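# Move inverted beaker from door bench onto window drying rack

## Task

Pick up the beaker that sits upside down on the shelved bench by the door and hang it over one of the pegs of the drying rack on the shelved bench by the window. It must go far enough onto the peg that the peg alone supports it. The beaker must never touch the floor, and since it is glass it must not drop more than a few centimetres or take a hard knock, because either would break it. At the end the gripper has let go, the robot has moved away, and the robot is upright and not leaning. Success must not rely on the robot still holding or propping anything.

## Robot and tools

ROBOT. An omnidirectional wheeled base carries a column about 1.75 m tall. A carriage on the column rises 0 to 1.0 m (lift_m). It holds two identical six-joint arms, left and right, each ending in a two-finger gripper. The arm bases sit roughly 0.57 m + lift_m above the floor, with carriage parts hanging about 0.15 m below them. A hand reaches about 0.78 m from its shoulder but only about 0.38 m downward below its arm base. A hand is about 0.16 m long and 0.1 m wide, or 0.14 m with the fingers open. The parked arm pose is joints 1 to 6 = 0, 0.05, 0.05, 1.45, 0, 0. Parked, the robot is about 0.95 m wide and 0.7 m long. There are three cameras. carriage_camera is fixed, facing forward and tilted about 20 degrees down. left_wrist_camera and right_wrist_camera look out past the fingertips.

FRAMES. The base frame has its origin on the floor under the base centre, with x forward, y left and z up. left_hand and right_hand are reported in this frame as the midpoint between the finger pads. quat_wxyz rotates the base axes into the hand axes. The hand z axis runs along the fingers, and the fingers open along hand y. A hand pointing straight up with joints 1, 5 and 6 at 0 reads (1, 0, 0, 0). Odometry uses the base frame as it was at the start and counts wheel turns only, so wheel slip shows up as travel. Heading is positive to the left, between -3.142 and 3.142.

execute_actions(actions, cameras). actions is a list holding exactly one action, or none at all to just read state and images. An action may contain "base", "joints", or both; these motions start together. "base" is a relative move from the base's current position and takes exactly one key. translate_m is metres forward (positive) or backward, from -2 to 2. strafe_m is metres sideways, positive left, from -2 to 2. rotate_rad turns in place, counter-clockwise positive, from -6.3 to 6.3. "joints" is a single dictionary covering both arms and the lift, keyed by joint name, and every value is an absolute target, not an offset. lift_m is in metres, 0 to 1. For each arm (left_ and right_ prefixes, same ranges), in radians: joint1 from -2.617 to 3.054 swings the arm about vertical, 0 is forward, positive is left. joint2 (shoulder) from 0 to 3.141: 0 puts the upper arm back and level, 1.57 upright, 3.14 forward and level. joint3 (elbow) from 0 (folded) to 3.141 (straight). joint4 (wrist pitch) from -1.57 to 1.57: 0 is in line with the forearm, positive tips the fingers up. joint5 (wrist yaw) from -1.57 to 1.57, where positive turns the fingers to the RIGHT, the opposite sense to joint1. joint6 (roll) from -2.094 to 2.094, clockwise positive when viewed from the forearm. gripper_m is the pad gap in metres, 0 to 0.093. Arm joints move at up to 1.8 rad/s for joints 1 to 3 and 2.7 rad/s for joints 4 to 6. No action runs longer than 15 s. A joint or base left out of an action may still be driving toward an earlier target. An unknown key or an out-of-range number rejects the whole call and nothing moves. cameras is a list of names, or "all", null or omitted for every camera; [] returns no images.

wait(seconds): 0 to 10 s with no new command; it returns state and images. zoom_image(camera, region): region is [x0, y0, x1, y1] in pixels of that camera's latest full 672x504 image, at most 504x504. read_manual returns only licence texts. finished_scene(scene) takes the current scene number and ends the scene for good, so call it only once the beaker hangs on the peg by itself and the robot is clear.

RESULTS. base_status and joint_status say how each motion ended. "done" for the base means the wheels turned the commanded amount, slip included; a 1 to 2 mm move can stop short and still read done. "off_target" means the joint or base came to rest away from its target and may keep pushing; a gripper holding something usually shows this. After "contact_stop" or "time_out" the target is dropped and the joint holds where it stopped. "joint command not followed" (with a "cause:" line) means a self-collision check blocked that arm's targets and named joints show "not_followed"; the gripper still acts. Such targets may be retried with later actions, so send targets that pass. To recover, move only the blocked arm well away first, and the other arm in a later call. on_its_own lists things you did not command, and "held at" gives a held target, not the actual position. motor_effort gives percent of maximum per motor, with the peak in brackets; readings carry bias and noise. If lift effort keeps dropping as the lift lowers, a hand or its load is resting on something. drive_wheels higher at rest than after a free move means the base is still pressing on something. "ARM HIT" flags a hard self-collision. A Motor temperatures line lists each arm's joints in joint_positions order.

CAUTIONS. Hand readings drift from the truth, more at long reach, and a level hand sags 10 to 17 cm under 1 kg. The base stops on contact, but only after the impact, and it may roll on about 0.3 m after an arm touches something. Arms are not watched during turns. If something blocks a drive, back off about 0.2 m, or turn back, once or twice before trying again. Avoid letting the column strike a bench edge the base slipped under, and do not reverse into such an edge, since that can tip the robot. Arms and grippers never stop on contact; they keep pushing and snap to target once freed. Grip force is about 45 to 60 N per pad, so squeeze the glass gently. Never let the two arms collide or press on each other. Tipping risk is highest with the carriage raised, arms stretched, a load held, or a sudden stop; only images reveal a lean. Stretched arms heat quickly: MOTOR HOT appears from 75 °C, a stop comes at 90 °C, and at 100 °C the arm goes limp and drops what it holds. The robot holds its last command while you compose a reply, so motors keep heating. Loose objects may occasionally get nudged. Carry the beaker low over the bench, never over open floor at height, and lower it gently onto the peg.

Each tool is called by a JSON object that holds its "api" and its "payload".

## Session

{"api": "execute_actions", "payload": {"actions": [], "cameras": ["carriage_camera"]}}

Scene clock: 0.00 s.
Motor temperatures (°C, as the motors report them): left_arm=[30 31 32 31 30 31] | right_arm=[28 34 35 30 28 31]
base_odometry: x=+0.000 y=+0.000 heading=+0.000 (m, m, rad; odometry frame)
base_status: not commanded
joint_positions: lift_m=+0.302 left_joint1_rad=-0.005 left_joint2_rad=+0.037 left_joint3_rad=+0.059 left_joint4_rad=+1.449 left_joint5_rad=-0.013 left_joint6_rad=-0.019 left_gripper_m=+0.094 right_joint1_rad=-0.019 right_joint2_rad=+0.059 right_joint3_rad=+0.049 right_joint4_rad=+1.472 right_joint5_rad=-0.016 right_joint6_rad=+0.026 right_gripper_m=+0.094
joint_status: not commanded
motor_effort: lift_m=+18 drive_wheels=+0 (%)
left_hand: x=+0.2956 y=+0.3268 z=+1.3249 quat_wxyz=(+0.999, -0.007, +0.050, -0.012) (m; base frame)
right_hand: x=+0.3000 y=-0.3225 z=+1.3227 quat_wxyz=(+0.998, -0.007, +0.054, +0.004) (m; base frame)
pictures: carriage_camera
camera_calibration (this result's frames):
carriage_camera: T_world_to_cam=[[0.036553, -0.998902, -0.0292862, 0.0287271], [-0.3372, 0.0152585, -0.941309, 1.29748], [0.940723, 0.044283, -0.336272, 0.273128], [0, 0, 0, 1]] pos_world=[0.179523, -0.00319698, 1.31402]
Images, in order (width x height): carriage_camera 672x504.

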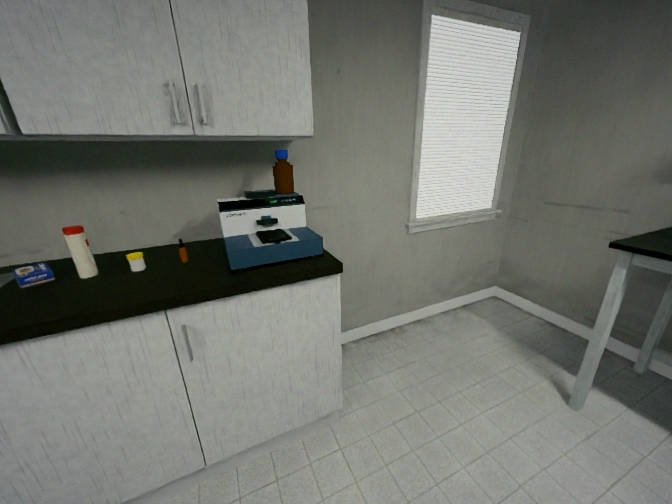

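{"api": "execute_actions", "payload": {"actions": [{"base":{"rotate_rad":2.02},"joints":{"lift_m":0.5}}], "cameras": ["carriage_camera"]}}

Scene clock: 4.07 s.
Motor temperatures (°C, as the motors report them): left_arm=[30 31 32 31 30 31] | right_arm=[28 34 35 30 28 31]
base_odometry: x=+0.000 y=+0.000 heading=+2.020 (m, m, rad; odometry frame)
base_status: done
joint_positions: lift_m=+0.500 left_joint1_rad=-0.005 left_joint2_rad=+0.037 left_joint3_rad=+0.059 left_joint4_rad=+1.449 left_joint5_rad=-0.013 left_joint6_rad=-0.019 left_gripper_m=+0.094 right_joint1_rad=-0.019 right_joint2_rad=+0.059 right_joint3_rad=+0.049 right_joint4_rad=+1.471 right_joint5_rad=-0.016 right_joint6_rad=+0.026 right_gripper_m=+0.094
joint_status: all done
motor_effort: lift_m=+20(23) drive_wheels=+3(12) (%)
left_hand: x=+0.2956 y=+0.3268 z=+1.5225 quat_wxyz=(+0.999, -0.007, +0.050, -0.012) (m; base frame)
right_hand: x=+0.3003 y=-0.3225 z=+1.5202 quat_wxyz=(+0.998, -0.007, +0.055, +0.004) (m; base frame)
pictures: carriage_camera
camera_calibration (this result's frames):
carriage_camera: T_world_to_cam=[[0.036553, -0.998902, -0.0292862, 0.0345138], [-0.3372, 0.0152585, -0.941309, 1.48348], [0.940723, 0.044283, -0.336272, 0.339573], [0, 0, 0, 1]] pos_world=[0.179523, -0.00319698, 1.51161]
Images, in order (width x height): carriage_camera 672x504.

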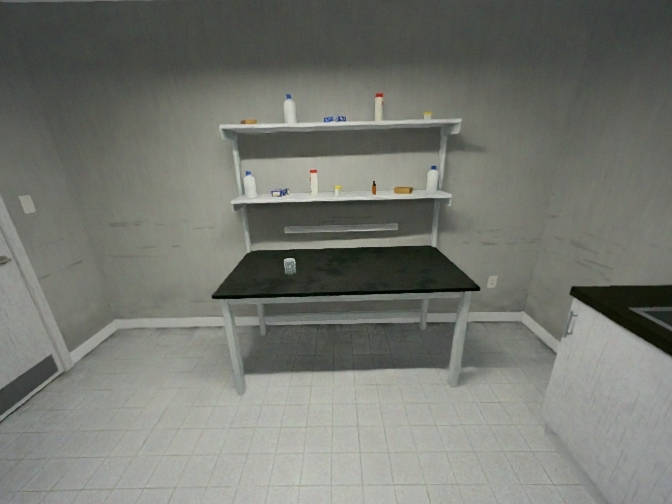

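{"api": "execute_actions", "payload": {"actions": [{"base":{"translate_m":1.14},"joints":{"lift_m":0.33,"left_joint2_rad":2.5,"left_joint3_rad":2.3,"left_joint4_rad":-1.37,"left_joint1_rad":0.17,"left_joint5_rad":0,"left_joint6_rad":0}}], "cameras": ["carriage_camera","left_wrist_camera"]}}

Scene clock: 10.30 s.
Motor temperatures (°C, as the motors report them): left_arm=[30 33 33 31 30 31] | right_arm=[28 34 36 30 28 31]
base_odometry: x=-0.496 y=+1.027 heading=+2.020 (m, m, rad; odometry frame)
base_status: done
joint_positions: lift_m=+0.330 left_joint1_rad=+0.162 left_joint2_rad=+2.491 left_joint3_rad=+2.287 left_joint4_rad=-1.357 left_joint5_rad=-0.003 left_joint6_rad=-0.004 left_gripper_m=+0.094 right_joint1_rad=-0.019 right_joint2_rad=+0.059 right_joint3_rad=+0.049 right_joint4_rad=+1.472 right_joint5_rad=-0.016 right_joint6_rad=+0.026 right_gripper_m=+0.094
joint_status: all done
motor_effort: lift_m=+15(15) drive_wheels=-3(12) (%)
left_hand: x=+0.7492 y=+0.4035 z=+0.9566 quat_wxyz=(+0.004, -0.083, +0.997, +0.002) (m; base frame)
right_hand: x=+0.3002 y=-0.3225 z=+1.3509 quat_wxyz=(+0.998, -0.007, +0.055, +0.004) (m; base frame)
pictures: carriage_camera, left_wrist_camera
camera_calibration (this result's frames):
carriage_camera: T_world_to_cam=[[0.036553, -0.998902, -0.0292862, 0.0295551], [-0.3372, 0.0152585, -0.941309, 1.32409], [0.940723, 0.044283, -0.336272, 0.282635], [0, 0, 0, 1]] pos_world=[0.179523, -0.00319698, 1.34229]
left_wrist_camera: T_world_to_cam=[[0.130868, -0.991319, -0.0126837, 0.319087], [-0.821704, -0.115617, 0.558063, 0.136107], [-0.554685, -0.0626102, -0.829701, 1.35466], [0, 0, 0, 1]] pos_world=[0.821493, 0.416869, 1.05206]
Images, in order (width x height): carriage_camera 672x504, left_wrist_camera 672x504.

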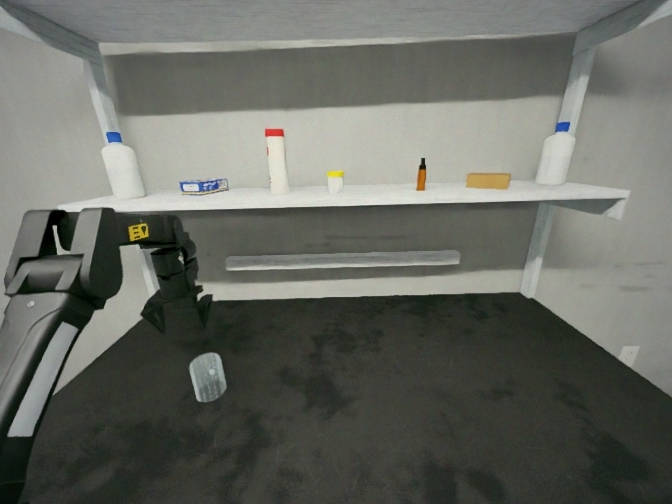

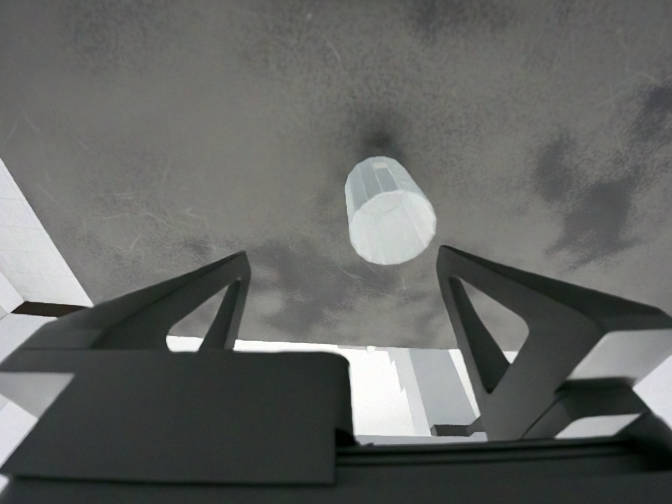

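{"api": "execute_actions", "payload": {"actions": [{"base":{"translate_m":-0.018},"joints":{"lift_m":0.265,"left_joint1_rad":0.087}}], "cameras": ["left_wrist_camera"]}}

Scene clock: 12.53 s.
Motor temperatures (°C, as the motors report them): left_arm=[30 34 33 31 30 31] | right_arm=[28 34 36 30 28 31]
base_odometry: x=-0.488 y=+1.010 heading=+2.021 (m, m, rad; odometry frame)
base_status: done
joint_positions: lift_m=+0.265 left_joint1_rad=+0.080 left_joint2_rad=+2.496 left_joint3_rad=+2.296 left_joint4_rad=-1.362 left_joint5_rad=+0.000 left_joint6_rad=-0.004 left_gripper_m=+0.094 right_joint1_rad=-0.019 right_joint2_rad=+0.059 right_joint3_rad=+0.049 right_joint4_rad=+1.471 right_joint5_rad=-0.016 right_joint6_rad=+0.026 right_gripper_m=+0.094
joint_status: all done
motor_effort: lift_m=+15(16) drive_wheels=+3(7) (%)
left_hand: x=+0.7546 y=+0.3633 z=+0.8915 quat_wxyz=(+0.004, -0.042, +0.999, +0.000) (m; base frame)
right_hand: x=+0.3003 y=-0.3225 z=+1.2859 quat_wxyz=(+0.998, -0.007, +0.055, +0.004) (m; base frame)
pictures: left_wrist_camera
camera_calibration (this result's frames):
left_wrist_camera: T_world_to_cam=[[0.0484182, -0.998777, -0.00997928, 0.340209], [-0.827933, -0.0457209, 0.55896, 0.150711], [-0.558733, -0.0188017, -0.829134, 1.28777], [0, 0, 0, 1]] pos_world=[0.827826, 0.370896, 0.986887]
Images, in order (width x height): left_wrist_camera 672x504.

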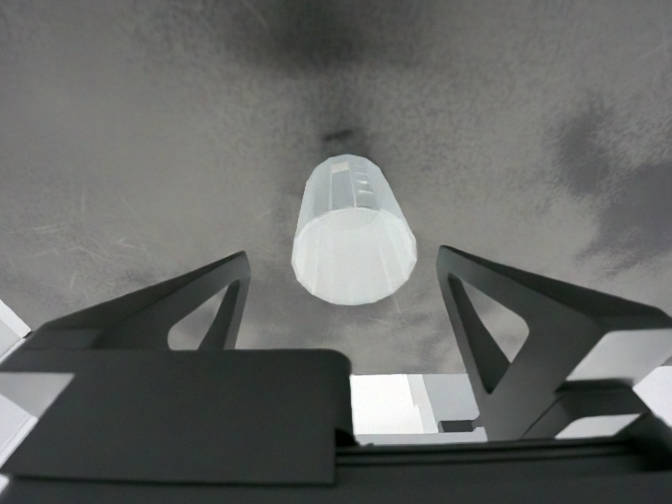

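{"api": "execute_actions", "payload": {"actions": [{"base":{"translate_m":-0.013},"joints":{"left_joint1_rad":0.066}}], "cameras": []}}

{"api": "execute_actions", "payload": {"actions": [{"joints":{"lift_m":0.205}}], "cameras": ["carriage_camera","left_wrist_camera"]}}

Scene clock: 14.67 s.
Motor temperatures (°C, as the motors report them): left_arm=[30 35 34 31 30 31] | right_arm=[28 34 36 30 28 31]
base_odometry: x=-0.482 y=+0.999 heading=+2.021 (m, m, rad; odometry frame)
base_status: done
joint_positions: lift_m=+0.265 left_joint1_rad=+0.074 left_joint2_rad=+2.496 left_joint3_rad=+2.296 left_joint4_rad=-1.362 left_joint5_rad=+0.000 left_joint6_rad=-0.004 left_gripper_m=+0.094 right_joint1_rad=-0.019 right_joint2_rad=+0.059 right_joint3_rad=+0.049 right_joint4_rad=+1.471 right_joint5_rad=-0.016 right_joint6_rad=+0.026 right_gripper_m=+0.094
joint_status: all done
motor_effort: lift_m=+15(14) drive_wheels=+2(6) (%)
left_hand: x=+0.7548 y=+0.3605 z=+0.8915 quat_wxyz=(+0.004, -0.039, +0.999, +0.000) (m; base frame)
right_hand: x=+0.3003 y=-0.3225 z=+1.2859 quat_wxyz=(+0.998, -0.007, +0.055, +0.004) (m; base frame)
pictures: none
No camera images: the call's "cameras" was empty. Leave "cameras" out to get every camera's image.

Scene clock: 15.43 s.
Motor temperatures (°C, as the motors report them): left_arm=[30 36 34 31 30 31] | right_arm=[28 34 37 30 28 31]
base_odometry: x=-0.482 y=+0.999 heading=+2.021 (m, m, rad; odometry frame)
base_status: not commanded
joint_positions: lift_m=+0.205 left_joint1_rad=+0.074 left_joint2_rad=+2.496 left_joint3_rad=+2.296 left_joint4_rad=-1.364 left_joint5_rad=+0.000 left_joint6_rad=-0.004 left_gripper_m=+0.094 right_joint1_rad=-0.019 right_joint2_rad=+0.059 right_joint3_rad=+0.049 right_joint4_rad=+1.471 right_joint5_rad=-0.016 right_joint6_rad=+0.026 right_gripper_m=+0.094
joint_status: all done
motor_effort: lift_m=+16(14) drive_wheels=+0(2) (%)
left_hand: x=+0.7544 y=+0.3605 z=+0.8316 quat_wxyz=(+0.003, -0.039, +0.999, +0.000) (m; base frame)
right_hand: x=+0.3003 y=-0.3225 z=+1.2259 quat_wxyz=(+0.998, -0.007, +0.055, +0.004) (m; base frame)
pictures: carriage_camera, left_wrist_camera
camera_calibration (this result's frames):
carriage_camera: T_world_to_cam=[[0.036553, -0.998902, -0.0292862, 0.0258934], [-0.3372, 0.0152585, -0.941309, 1.2064], [0.940723, 0.044283, -0.336272, 0.240591], [0, 0, 0, 1]] pos_world=[0.179523, -0.00319698, 1.21726]
left_wrist_camera: T_world_to_cam=[[0.0426909, -0.999039, -0.0099436, 0.341215], [-0.827543, -0.0409354, 0.559909, 0.181124], [-0.559777, -0.0156743, -0.828495, 1.23714], [0, 0, 0, 1]] pos_world=[0.827845, 0.367693, 0.926945]
Images, in order (width x height): carriage_camera 672x504, left_wrist_camera 672x504.

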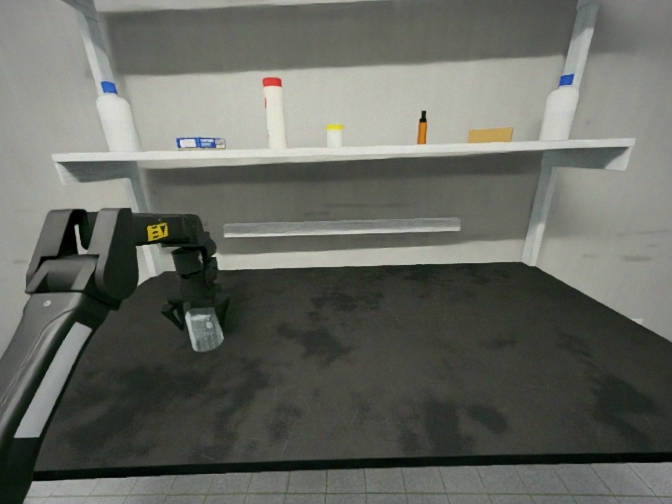

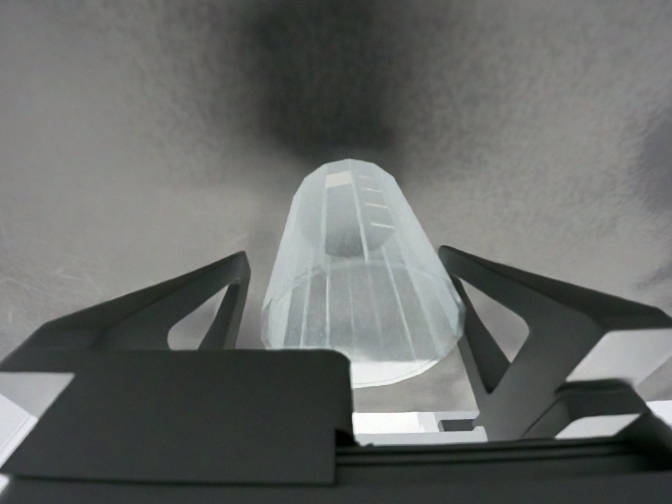

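{"api": "execute_actions", "payload": {"actions": [{"joints":{"left_gripper_m":0.045,"left_joint1_rad":0.06}}], "cameras": ["left_wrist_camera"]}}

{"api": "execute_actions", "payload": {"actions": [{"joints":{"lift_m":0.3}}], "cameras": []}}

{"api": "execute_actions", "payload": {"actions": [{"base":{"translate_m":-0.55},"joints":{"lift_m":0.45,"left_joint1_rad":0,"left_joint2_rad":1.6,"left_joint3_rad":1.3,"left_joint4_rad":-0.9}}], "cameras": ["carriage_camera"]}}

{"api": "execute_actions", "payload": {"actions": [{"base":{"rotate_rad":-3.1}}], "cameras": ["carriage_camera"]}}

Scene clock: 17.07 s.
Motor temperatures (°C, as the motors report them): left_arm=[30 36 34 31 30 31] | right_arm=[28 34 37 30 28 31]
base_odometry: x=-0.482 y=+0.999 heading=+2.021 (m, m, rad; odometry frame)
base_status: not commanded
joint_positions: lift_m=+0.205 left_joint1_rad=+0.070 left_joint2_rad=+2.496 left_joint3_rad=+2.296 left_joint4_rad=-1.364 left_joint5_rad=+0.000 left_joint6_rad=-0.004 left_gripper_m=+0.070 right_joint1_rad=-0.019 right_joint2_rad=+0.059 right_joint3_rad=+0.049 right_joint4_rad=+1.471 right_joint5_rad=-0.016 right_joint6_rad=+0.026 right_gripper_m=+0.094
joint_status: left_gripper_m off_target (ended at +0.070, target +0.045); the others done
motor_effort: lift_m=+15(15) drive_wheels=+0(0) (%)
left_hand: x=+0.7546 y=+0.3584 z=+0.8316 quat_wxyz=(+0.003, -0.037, +0.999, +0.000) (m; base frame)
right_hand: x=+0.3003 y=-0.3225 z=+1.2259 quat_wxyz=(+0.998, -0.007, +0.055, +0.004) (m; base frame)
pictures: left_wrist_camera
camera_calibration (this result's frames):
left_wrist_camera: T_world_to_cam=[[0.038496, -0.999213, -0.00956234, 0.342028], [-0.827722, -0.0372472, 0.559901, 0.179983], [-0.559816, -0.013639, -0.828504, 1.2365], [0, 0, 0, 1]] pos_world=[0.828022, 0.365327, 0.926945]
Images, in order (width x height): left_wrist_camera 672x504.

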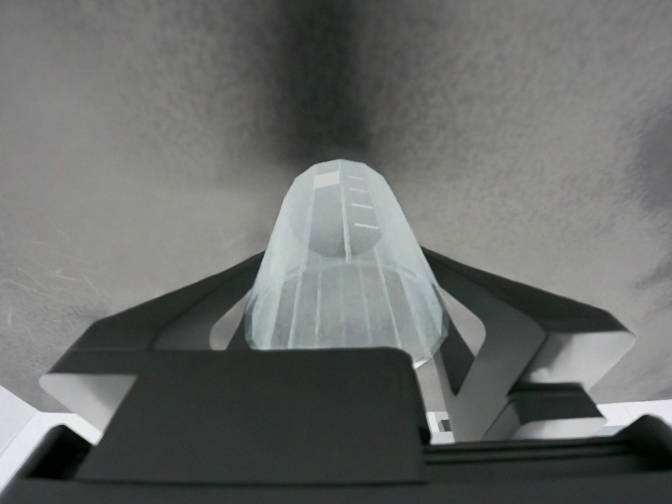

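Scene clock: 17.97 s.
Motor temperatures (°C, as the motors report them): left_arm=[30 37 34 31 30 31] | right_arm=[28 34 37 30 28 31]
base_odometry: x=-0.482 y=+0.999 heading=+2.021 (m, m, rad; odometry frame)
base_status: not commanded
joint_positions: lift_m=+0.300 left_joint1_rad=+0.070 left_joint2_rad=+2.496 left_joint3_rad=+2.296 left_joint4_rad=-1.365 left_joint5_rad=+0.000 left_joint6_rad=-0.004 left_gripper_m=+0.070 right_joint1_rad=-0.019 right_joint2_rad=+0.059 right_joint3_rad=+0.049 right_joint4_rad=+1.471 right_joint5_rad=-0.016 right_joint6_rad=+0.026 right_gripper_m=+0.094
joint_status: all done
motor_effort: lift_m=+19(24) drive_wheels=+2(2) (%)
left_hand: x=+0.7544 y=+0.3584 z=+0.9260 quat_wxyz=(+0.003, -0.037, +0.999, +0.000) (m; base frame)
right_hand: x=+0.3003 y=-0.3225 z=+1.3203 quat_wxyz=(+0.998, -0.007, +0.055, +0.004) (m; base frame)
pictures: none
No camera images: the call's "cameras" was empty. Leave "cameras" out to get every camera's image.

Scene clock: 21.23 s.
Motor temperatures (°C, as the motors report them): left_arm=[30 37 34 32 30 31] | right_arm=[28 34 37 30 28 31]
base_odometry: x=-0.243 y=+0.503 heading=+2.021 (m, m, rad; odometry frame)
base_status: done
joint_positions: lift_m=+0.450 left_joint1_rad=-0.007 left_joint2_rad=+1.615 left_joint3_rad=+1.306 left_joint4_rad=-0.900 left_joint5_rad=+0.001 left_joint6_rad=-0.004 left_gripper_m=+0.070 right_joint1_rad=-0.019 right_joint2_rad=+0.059 right_joint3_rad=+0.049 right_joint4_rad=+1.471 right_joint5_rad=-0.016 right_joint6_rad=+0.026 right_gripper_m=+0.094
joint_status: all done
motor_effort: lift_m=+20(23) drive_wheels=-1(14) (%)
left_hand: x=+0.6416 y=+0.3218 z=+1.1693 quat_wxyz=(+0.180, +0.002, +0.984, -0.002) (m; base frame)
right_hand: x=+0.3004 y=-0.3225 z=+1.4703 quat_wxyz=(+0.998, -0.007, +0.055, +0.004) (m; base frame)
pictures: carriage_camera
camera_calibration (this result's frames):
carriage_camera: T_world_to_cam=[[0.036553, -0.998902, -0.0292862, 0.0330509], [-0.3372, 0.0152585, -0.941309, 1.43646], [0.940723, 0.044283, -0.336272, 0.322775], [0, 0, 0, 1]] pos_world=[0.179523, -0.00319698, 1.46166]
Images, in order (width x height): carriage_camera 672x504.

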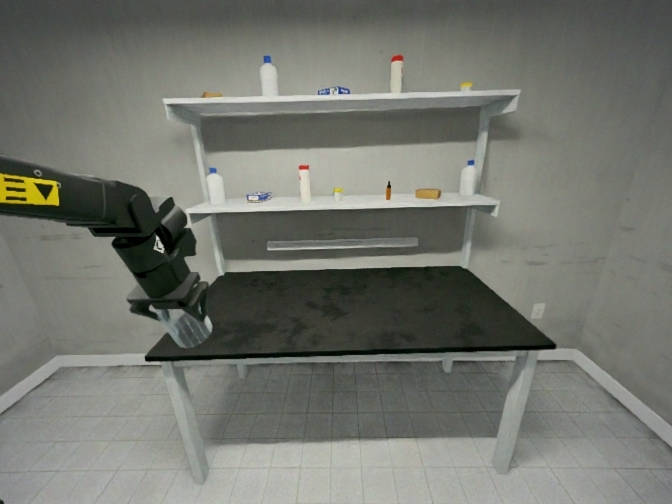

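Scene clock: 25.47 s.
Motor temperatures (°C, as the motors report them): left_arm=[30 38 34 32 30 31] | right_arm=[28 34 37 30 28 31]
base_odometry: x=-0.243 y=+0.503 heading=-1.079 (m, m, rad; odometry frame)
base_status: done
joint_positions: lift_m=+0.450 left_joint1_rad=+0.002 left_joint2_rad=+1.615 left_joint3_rad=+1.306 left_joint4_rad=-0.894 left_joint5_rad=-0.002 left_joint6_rad=-0.004 left_gripper_m=+0.070 right_joint1_rad=-0.019 right_joint2_rad=+0.059 right_joint3_rad=+0.049 right_joint4_rad=+1.471 right_joint5_rad=-0.015 right_joint6_rad=+0.026 right_gripper_m=+0.094
joint_status: not commanded
motor_effort: lift_m=+19(19) drive_wheels=+3(10) (%)
left_hand: x=+0.6431 y=+0.3257 z=+1.1699 quat_wxyz=(+0.183, -0.003, +0.983, +0.001) (m; base frame)
right_hand: x=+0.3004 y=-0.3226 z=+1.4703 quat_wxyz=(+0.998, -0.006, +0.055, +0.004) (m; base frame)
pictures: carriage_camera
camera_calibration (this result's frames):
carriage_camera: T_world_to_cam=[[0.036553, -0.998902, -0.0292862, 0.0330509], [-0.3372, 0.0152585, -0.941309, 1.43646], [0.940723, 0.044283, -0.336272, 0.322775], [0, 0, 0, 1]] pos_world=[0.179523, -0.00319698, 1.46166]
Images, in order (width x height): carriage_camera 672x504.

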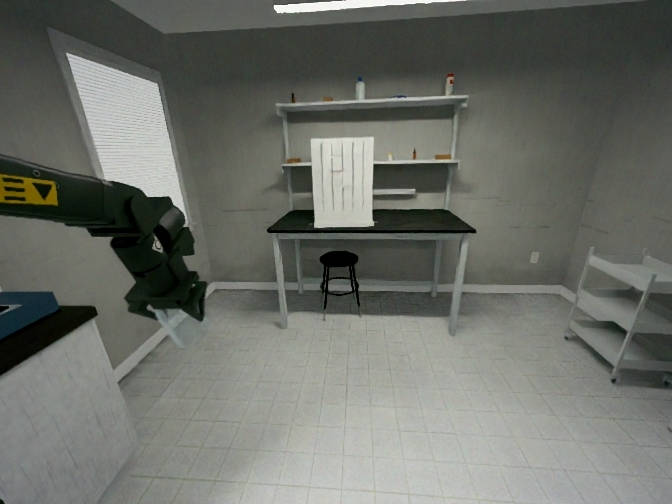

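{"api": "execute_actions", "payload": {"actions": [{"base":{"rotate_rad":-0.065}}], "cameras": []}}

{"api": "execute_actions", "payload": {"actions": [{"base":{"translate_m":1.38},"joints":{"lift_m":0.85,"left_joint4_rad":-0.49}}], "cameras": ["carriage_camera","left_wrist_camera"]}}

Scene clock: 27.20 s.
Motor temperatures (°C, as the motors report them): left_arm=[30 38 35 32 30 31] | right_arm=[28 34 38 30 28 31]
base_odometry: x=-0.243 y=+0.503 heading=-1.144 (m, m, rad; odometry frame)
base_status: done
joint_positions: lift_m=+0.450 left_joint1_rad=+0.002 left_joint2_rad=+1.615 left_joint3_rad=+1.306 left_joint4_rad=-0.894 left_joint5_rad=-0.001 left_joint6_rad=-0.004 left_gripper_m=+0.070 right_joint1_rad=-0.019 right_joint2_rad=+0.059 right_joint3_rad=+0.049 right_joint4_rad=+1.471 right_joint5_rad=-0.015 right_joint6_rad=+0.026 right_gripper_m=+0.094
joint_status: not commanded
motor_effort: lift_m=+19(19) drive_wheels=+3(6) (%)
left_hand: x=+0.6431 y=+0.3256 z=+1.1699 quat_wxyz=(+0.183, -0.003, +0.983, +0.000) (m; base frame)
right_hand: x=+0.3004 y=-0.3226 z=+1.4703 quat_wxyz=(+0.998, -0.006, +0.055, +0.004) (m; base frame)
pictures: none
No camera images: the call's "cameras" was empty. Leave "cameras" out to get every camera's image.

Scene clock: 32.23 s.
Motor temperatures (°C, as the motors report them): left_arm=[30 38 35 33 30 31] | right_arm=[28 34 38 30 28 31]
base_odometry: x=+0.328 y=-0.753 heading=-1.144 (m, m, rad; odometry frame)
base_status: done
joint_positions: lift_m=+0.850 left_joint1_rad=+0.002 left_joint2_rad=+1.606 left_joint3_rad=+1.305 left_joint4_rad=-0.505 left_joint5_rad=-0.001 left_joint6_rad=-0.004 left_gripper_m=+0.070 right_joint1_rad=-0.019 right_joint2_rad=+0.059 right_joint3_rad=+0.049 right_joint4_rad=+1.471 right_joint5_rad=-0.016 right_joint6_rad=+0.026 right_gripper_m=+0.094
joint_status: all done
motor_effort: lift_m=+19(23) drive_wheels=-2(12) (%)
left_hand: x=+0.7225 y=+0.3258 z=+1.6240 quat_wxyz=(+0.373, -0.003, +0.928, +0.000) (m; base frame)
right_hand: x=+0.3003 y=-0.3225 z=+1.8702 quat_wxyz=(+0.998, -0.007, +0.055, +0.004) (m; base frame)
pictures: carriage_camera, left_wrist_camera
camera_calibration (this result's frames):
carriage_camera: T_world_to_cam=[[0.036553, -0.998902, -0.0292862, 0.0447643], [-0.3372, 0.0152585, -0.941309, 1.81295], [0.940723, 0.044283, -0.336272, 0.457272], [0, 0, 0, 1]] pos_world=[0.179523, -0.00319698, 1.86162]
left_wrist_camera: T_world_to_cam=[[-0.0132224, -0.999478, -0.0294826, 0.387997], [-0.986498, 0.0178529, -0.162799, 0.978948], [0.163241, 0.0269319, -0.986219, 1.59508], [0, 0, 0, 1]] pos_world=[0.710479, 0.327359, 1.74391]
Images, in order (width x height): carriage_camera 672x504, left_wrist_camera 672x504.

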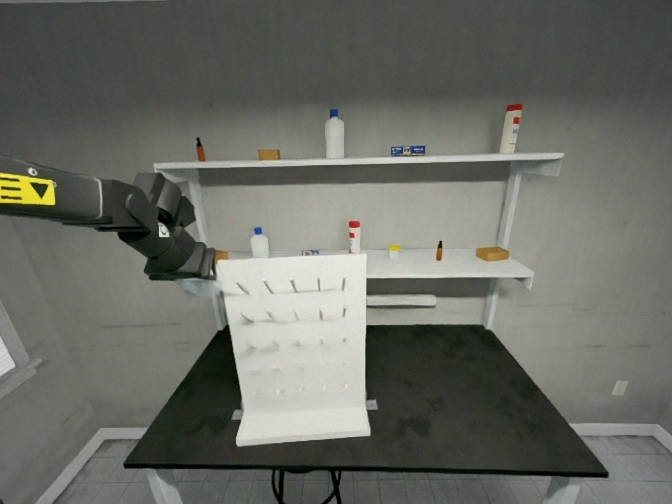

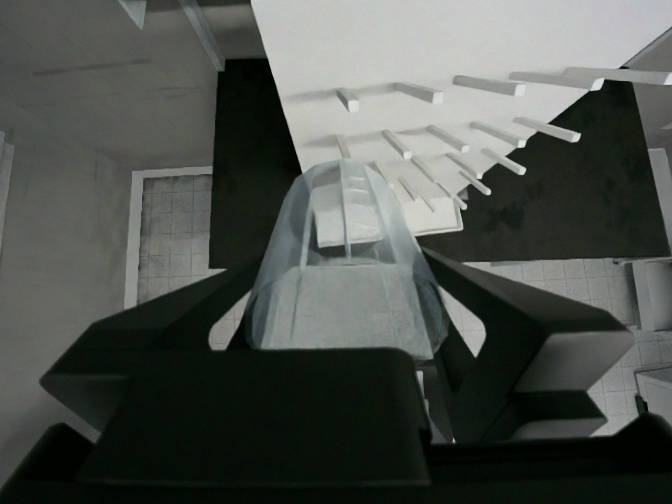

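{"api": "execute_actions", "payload": {"actions": [{"base":{"translate_m":0.105},"joints":{"left_joint1_rad":-0.022}}], "cameras": ["left_wrist_camera"]}}

Scene clock: 36.57 s.
Motor temperatures (°C, as the motors report them): left_arm=[30 38 35 34 30 31] | right_arm=[28 34 38 30 28 31]
base_odometry: x=+0.371 y=-0.849 heading=-1.145 (m, m, rad; odometry frame)
base_status: done
joint_positions: lift_m=+0.850 left_joint1_rad=-0.016 left_joint2_rad=+1.606 left_joint3_rad=+1.305 left_joint4_rad=-0.505 left_joint5_rad=-0.001 left_joint6_rad=-0.004 left_gripper_m=+0.070 right_joint1_rad=-0.019 right_joint2_rad=+0.059 right_joint3_rad=+0.049 right_joint4_rad=+1.471 right_joint5_rad=-0.016 right_joint6_rad=+0.026 right_gripper_m=+0.094
joint_status: all done
motor_effort: lift_m=+20(20) drive_wheels=+4(10) (%)
left_hand: x=+0.7224 y=+0.3178 z=+1.6240 quat_wxyz=(+0.373, +0.005, +0.928, -0.003) (m; base frame)
right_hand: x=+0.3003 y=-0.3225 z=+1.8702 quat_wxyz=(+0.998, -0.007, +0.055, +0.004) (m; base frame)
pictures: left_wrist_camera
camera_calibration (this result's frames):
left_wrist_camera: T_world_to_cam=[[-0.0307582, -0.999092, -0.0294826, 0.392628], [-0.986033, 0.0351602, -0.162799, 0.973202], [0.163688, 0.0240634, -0.986219, 1.59589], [0, 0, 0, 1]] pos_world=[0.710457, 0.319651, 1.74391]
Images, in order (width x height): left_wrist_camera 672x504.

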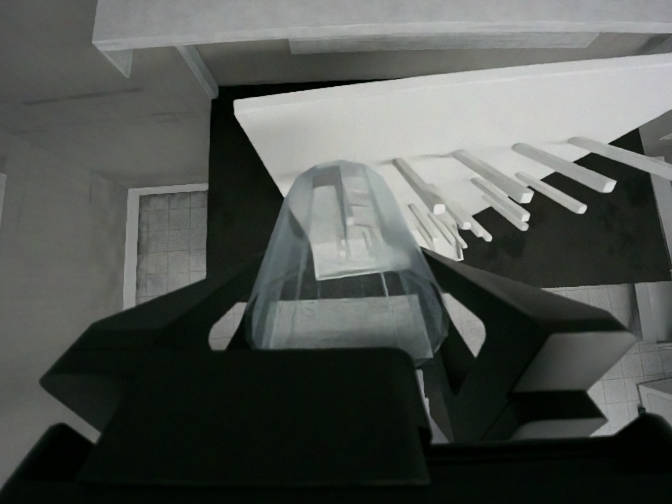

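{"api": "execute_actions", "payload": {"actions": [{"joints":{"lift_m":0.80}}], "cameras": []}}

{"api": "execute_actions", "payload": {"actions": [{"base":{"translate_m":0.02}}], "cameras": []}}

{"api": "execute_actions", "payload": {"actions": [{"joints":{"lift_m":0.777}}], "cameras": ["left_wrist_camera"]}}

Scene clock: 38.57 s.
Motor temperatures (°C, as the motors report them): left_arm=[30 38 36 34 30 31] | right_arm=[28 34 38 30 28 31]
base_odometry: x=+0.371 y=-0.849 heading=-1.145 (m, m, rad; odometry frame)
base_status: not commanded
joint_positions: lift_m=+0.800 left_joint1_rad=-0.016 left_joint2_rad=+1.606 left_joint3_rad=+1.303 left_joint4_rad=-0.504 left_joint5_rad=-0.001 left_joint6_rad=-0.004 left_gripper_m=+0.070 right_joint1_rad=-0.019 right_joint2_rad=+0.059 right_joint3_rad=+0.049 right_joint4_rad=+1.471 right_joint5_rad=-0.016 right_joint6_rad=+0.026 right_gripper_m=+0.094
joint_status: all done
motor_effort: lift_m=+15(15) drive_wheels=-2(3) (%)
left_hand: x=+0.7222 y=+0.3178 z=+1.5740 quat_wxyz=(+0.373, +0.005, +0.928, -0.003) (m; base frame)
right_hand: x=+0.3003 y=-0.3225 z=+1.8209 quat_wxyz=(+0.998, -0.007, +0.055, +0.004) (m; base frame)
pictures: none
No camera images: the call's "cameras" was empty. Leave "cameras" out to get every camera's image.

Scene clock: 39.43 s.
Motor temperatures (°C, as the motors report them): left_arm=[30 39 36 35 30 31] | right_arm=[28 34 38 30 28 31]
base_odometry: x=+0.379 y=-0.867 heading=-1.145 (m, m, rad; odometry frame)
base_status: done
joint_positions: lift_m=+0.800 left_joint1_rad=-0.016 left_joint2_rad=+1.606 left_joint3_rad=+1.303 left_joint4_rad=-0.504 left_joint5_rad=-0.001 left_joint6_rad=-0.004 left_gripper_m=+0.070 right_joint1_rad=-0.019 right_joint2_rad=+0.059 right_joint3_rad=+0.049 right_joint4_rad=+1.471 right_joint5_rad=-0.016 right_joint6_rad=+0.026 right_gripper_m=+0.094
joint_status: not commanded
motor_effort: lift_m=+15(15) drive_wheels=-2(9) (%)
left_hand: x=+0.7222 y=+0.3178 z=+1.5740 quat_wxyz=(+0.373, +0.005, +0.928, -0.003) (m; base frame)
right_hand: x=+0.3003 y=-0.3225 z=+1.8209 quat_wxyz=(+0.998, -0.007, +0.055, +0.004) (m; base frame)
pictures: none
No camera images: the call's "cameras" was empty. Leave "cameras" out to get every camera's image.

Scene clock: 40.13 s.
Motor temperatures (°C, as the motors report them): left_arm=[30 39 36 35 30 31] | right_arm=[28 34 38 30 28 31]
base_odometry: x=+0.379 y=-0.867 heading=-1.145 (m, m, rad; odometry frame)
base_status: not commanded
joint_positions: lift_m=+0.777 left_joint1_rad=-0.016 left_joint2_rad=+1.606 left_joint3_rad=+1.303 left_joint4_rad=-0.504 left_joint5_rad=-0.001 left_joint6_rad=-0.004 left_gripper_m=+0.070 right_joint1_rad=-0.019 right_joint2_rad=+0.059 right_joint3_rad=+0.049 right_joint4_rad=+1.471 right_joint5_rad=-0.016 right_joint6_rad=+0.026 right_gripper_m=+0.094
joint_status: all done
motor_effort: lift_m=+15(16) drive_wheels=+4(3) (%)
left_hand: x=+0.7223 y=+0.3178 z=+1.5511 quat_wxyz=(+0.373, +0.005, +0.928, -0.003) (m; base frame)
right_hand: x=+0.3003 y=-0.3225 z=+1.7979 quat_wxyz=(+0.998, -0.007, +0.055, +0.004) (m; base frame)
pictures: left_wrist_camera
camera_calibration (this result's frames):
left_wrist_camera: T_world_to_cam=[[-0.0310334, -0.999092, -0.0292017, 0.390174], [-0.986086, 0.0353769, -0.162428, 0.960634], [0.163314, 0.0237547, -0.986288, 1.52449], [0, 0, 0, 1]] pos_world=[0.710406, 0.319622, 1.67101]
Images, in order (width x height): left_wrist_camera 672x504.

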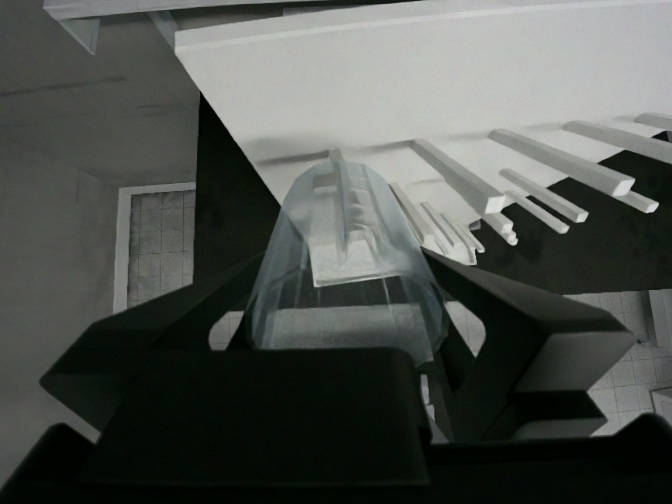

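{"api": "execute_actions", "payload": {"actions": [{"base":{"translate_m":0.016},"joints":{"lift_m":0.758,"left_joint1_rad":-0.035}}], "cameras": []}}

{"api": "execute_actions", "payload": {"actions": [{"base":{"translate_m":0.014},"joints":{"lift_m":0.742}}], "cameras": ["left_wrist_camera"]}}

Scene clock: 41.93 s.
Motor temperatures (°C, as the motors report them): left_arm=[30 39 36 35 30 31] | right_arm=[28 34 38 30 28 31]
base_odometry: x=+0.386 y=-0.882 heading=-1.146 (m, m, rad; odometry frame)
base_status: done
joint_positions: lift_m=+0.758 left_joint1_rad=-0.027 left_joint2_rad=+1.605 left_joint3_rad=+1.303 left_joint4_rad=-0.506 left_joint5_rad=-0.001 left_joint6_rad=-0.004 left_gripper_m=+0.070 right_joint1_rad=-0.019 right_joint2_rad=+0.059 right_joint3_rad=+0.049 right_joint4_rad=+1.472 right_joint5_rad=-0.016 right_joint6_rad=+0.026 right_gripper_m=+0.094
joint_status: all done
motor_effort: lift_m=+15(15) drive_wheels=-2(11) (%)
left_hand: x=+0.7217 y=+0.3126 z=+1.5320 quat_wxyz=(+0.372, +0.010, +0.928, -0.005) (m; base frame)
right_hand: x=+0.3002 y=-0.3225 z=+1.7789 quat_wxyz=(+0.998, -0.007, +0.055, +0.004) (m; base frame)
pictures: none
No camera images: the call's "cameras" was empty. Leave "cameras" out to get every camera's image.

Scene clock: 42.70 s.
Motor temperatures (°C, as the motors report them): left_arm=[30 39 36 35 30 31] | right_arm=[28 34 38 30 28 31]
base_odometry: x=+0.391 y=-0.894 heading=-1.146 (m, m, rad; odometry frame)
base_status: done
joint_positions: lift_m=+0.742 left_joint1_rad=-0.027 left_joint2_rad=+1.603 left_joint3_rad=+1.303 left_joint4_rad=-0.505 left_joint5_rad=-0.001 left_joint6_rad=-0.004 left_gripper_m=+0.070 right_joint1_rad=-0.019 right_joint2_rad=+0.059 right_joint3_rad=+0.049 right_joint4_rad=+1.472 right_joint5_rad=-0.016 right_joint6_rad=+0.026 right_gripper_m=+0.094
joint_status: all done
motor_effort: lift_m=+15(16) drive_wheels=+3(12) (%)
left_hand: x=+0.7217 y=+0.3126 z=+1.5169 quat_wxyz=(+0.374, +0.010, +0.928, -0.005) (m; base frame)
right_hand: x=+0.3001 y=-0.3225 z=+1.7629 quat_wxyz=(+0.998, -0.007, +0.055, +0.004) (m; base frame)
pictures: left_wrist_camera
camera_calibration (this result's frames):
left_wrist_camera: T_world_to_cam=[[-0.0424315, -0.998672, -0.0292191, 0.392137], [-0.98543, 0.0466543, -0.163557, 0.952421], [0.164703, 0.0218534, -0.986101, 1.49033], [0, 0, 0, 1]] pos_world=[0.709722, 0.314613, 1.63685]
Images, in order (width x height): left_wrist_camera 672x504.

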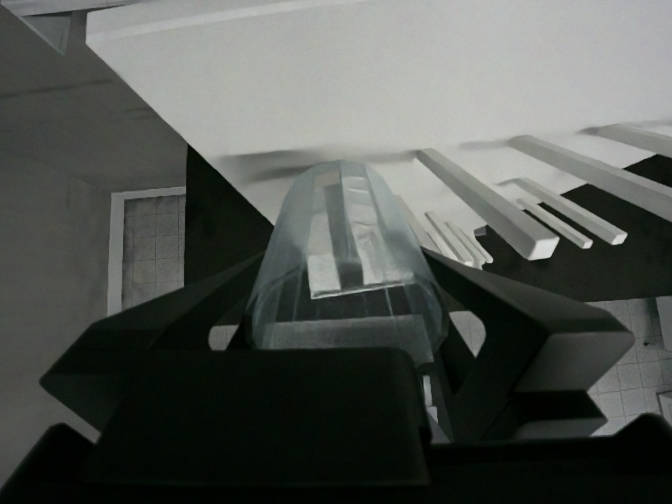

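{"api": "execute_actions", "payload": {"actions": [{"joints":{"left_gripper_m":0.086}}], "cameras": ["left_wrist_camera"]}}

{"api": "execute_actions", "payload": {"actions": [{"base":{"translate_m":-0.05},"joints":{"lift_m":0.795}}], "cameras": ["left_wrist_camera"]}}

{"api": "execute_actions", "payload": {"actions": [{"base":{"translate_m":-0.2}}], "cameras": ["carriage_camera"]}}

Scene clock: 43.97 s.
Motor temperatures (°C, as the motors report them): left_arm=[30 39 36 35 30 31] | right_arm=[28 34 39 30 28 31]
base_odometry: x=+0.391 y=-0.894 heading=-1.146 (m, m, rad; odometry frame)
base_status: not commanded
joint_positions: lift_m=+0.742 left_joint1_rad=-0.027 left_joint2_rad=+1.603 left_joint3_rad=+1.303 left_joint4_rad=-0.501 left_joint5_rad=-0.001 left_joint6_rad=-0.004 left_gripper_m=+0.086 right_joint1_rad=-0.019 right_joint2_rad=+0.059 right_joint3_rad=+0.049 right_joint4_rad=+1.472 right_joint5_rad=-0.016 right_joint6_rad=+0.026 right_gripper_m=+0.094
joint_status: all done
motor_effort: lift_m=+15(15) drive_wheels=+3(3) (%)
left_hand: x=+0.7224 y=+0.3126 z=+1.5176 quat_wxyz=(+0.375, +0.010, +0.927, -0.005) (m; base frame)
right_hand: x=+0.3001 y=-0.3225 z=+1.7629 quat_wxyz=(+0.998, -0.007, +0.055, +0.004) (m; base frame)
pictures: left_wrist_camera
camera_calibration (this result's frames):
left_wrist_camera: T_world_to_cam=[[-0.04232, -0.998675, -0.0292771, 0.392175], [-0.984799, 0.0466371, -0.167319, 0.958452], [0.168462, 0.0217512, -0.985468, 1.48722], [0, 0, 0, 1]] pos_world=[0.709939, 0.314607, 1.63745]
Images, in order (width x height): left_wrist_camera 672x504.

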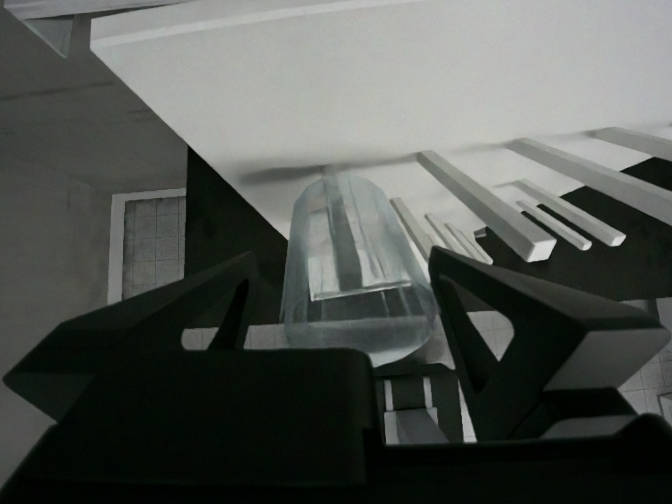

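Scene clock: 45.53 s.
Motor temperatures (°C, as the motors report them): left_arm=[30 39 36 35 30 31] | right_arm=[28 34 39 30 28 31]
base_odometry: x=+0.371 y=-0.849 heading=-1.146 (m, m, rad; odometry frame)
base_status: done
joint_positions: lift_m=+0.795 left_joint1_rad=-0.027 left_joint2_rad=+1.599 left_joint3_rad=+1.303 left_joint4_rad=-0.485 left_joint5_rad=-0.001 left_joint6_rad=-0.004 left_gripper_m=+0.086 right_joint1_rad=-0.019 right_joint2_rad=+0.059 right_joint3_rad=+0.049 right_joint4_rad=+1.471 right_joint5_rad=-0.016 right_joint6_rad=+0.026 right_gripper_m=+0.094
joint_status: all done
motor_effort: lift_m=+19(24) drive_wheels=-2(8) (%)
left_hand: x=+0.7250 y=+0.3125 z=+1.5747 quat_wxyz=(+0.385, +0.010, +0.923, -0.006) (m; base frame)
right_hand: x=+0.3003 y=-0.3225 z=+1.8153 quat_wxyz=(+0.998, -0.007, +0.055, +0.004) (m; base frame)
pictures: left_wrist_camera
camera_calibration (this result's frames):
left_wrist_camera: T_world_to_cam=[[-0.0417139, -0.998692, -0.0295829, 0.393932], [-0.981145, 0.0465377, -0.187587, 0.999818], [0.188718, 0.0212002, -0.981802, 1.52275], [0, 0, 0, 1]] pos_world=[0.710028, 0.314604, 1.69424]
Images, in order (width x height): left_wrist_camera 672x504.

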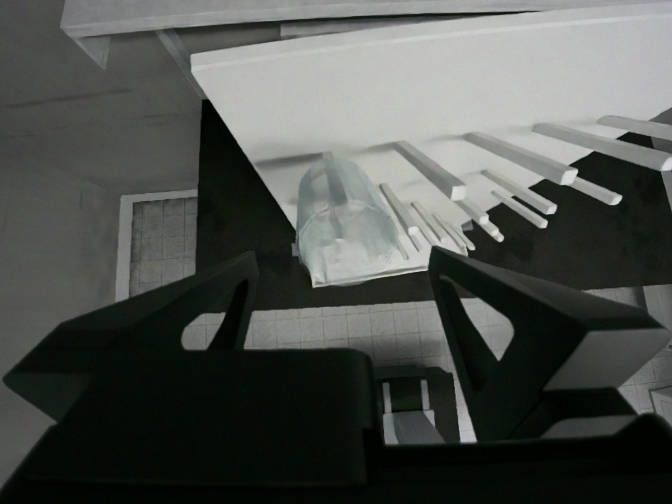

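Scene clock: 47.60 s.
Motor temperatures (°C, as the motors report them): left_arm=[30 39 36 35 30 31] | right_arm=[28 34 39 30 28 31]
base_odometry: x=+0.288 y=-0.667 heading=-1.146 (m, m, rad; odometry frame)
base_status: done
joint_positions: lift_m=+0.795 left_joint1_rad=-0.027 left_joint2_rad=+1.599 left_joint3_rad=+1.303 left_joint4_rad=-0.485 left_joint5_rad=-0.001 left_joint6_rad=-0.004 left_gripper_m=+0.086 right_joint1_rad=-0.019 right_joint2_rad=+0.059 right_joint3_rad=+0.049 right_joint4_rad=+1.471 right_joint5_rad=-0.016 right_joint6_rad=+0.026 right_gripper_m=+0.094
joint_status: not commanded
motor_effort: lift_m=+20(19) drive_wheels=+4(8) (%)
left_hand: x=+0.7250 y=+0.3125 z=+1.5747 quat_wxyz=(+0.385, +0.010, +0.923, -0.006) (m; base frame)
right_hand: x=+0.3003 y=-0.3225 z=+1.8153 quat_wxyz=(+0.998, -0.007, +0.055, +0.004) (m; base frame)
pictures: carriage_camera
camera_calibration (this result's frames):
carriage_camera: T_world_to_cam=[[0.036553, -0.998902, -0.0292862, 0.0431543], [-0.3372, 0.0152585, -0.941309, 1.7612], [0.940723, 0.044283, -0.336272, 0.438786], [0, 0, 0, 1]] pos_world=[0.179523, -0.00319698, 1.80665]
Images, in order (width x height): carriage_camera 672x504.

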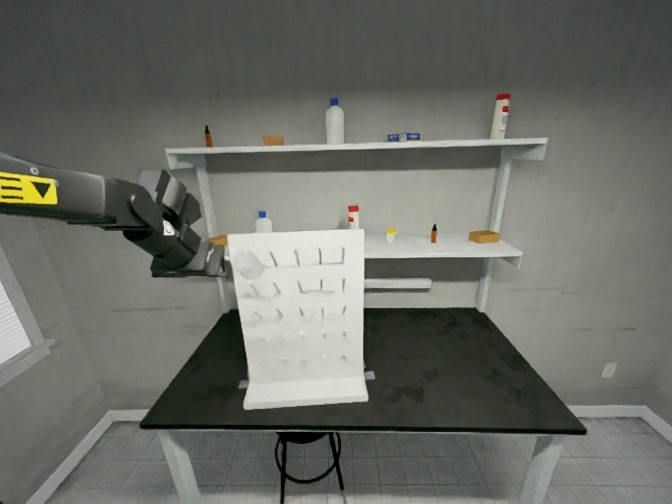

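{"api": "finished_scene", "payload": {"scene": 2}}

The scene is finished: the task was done.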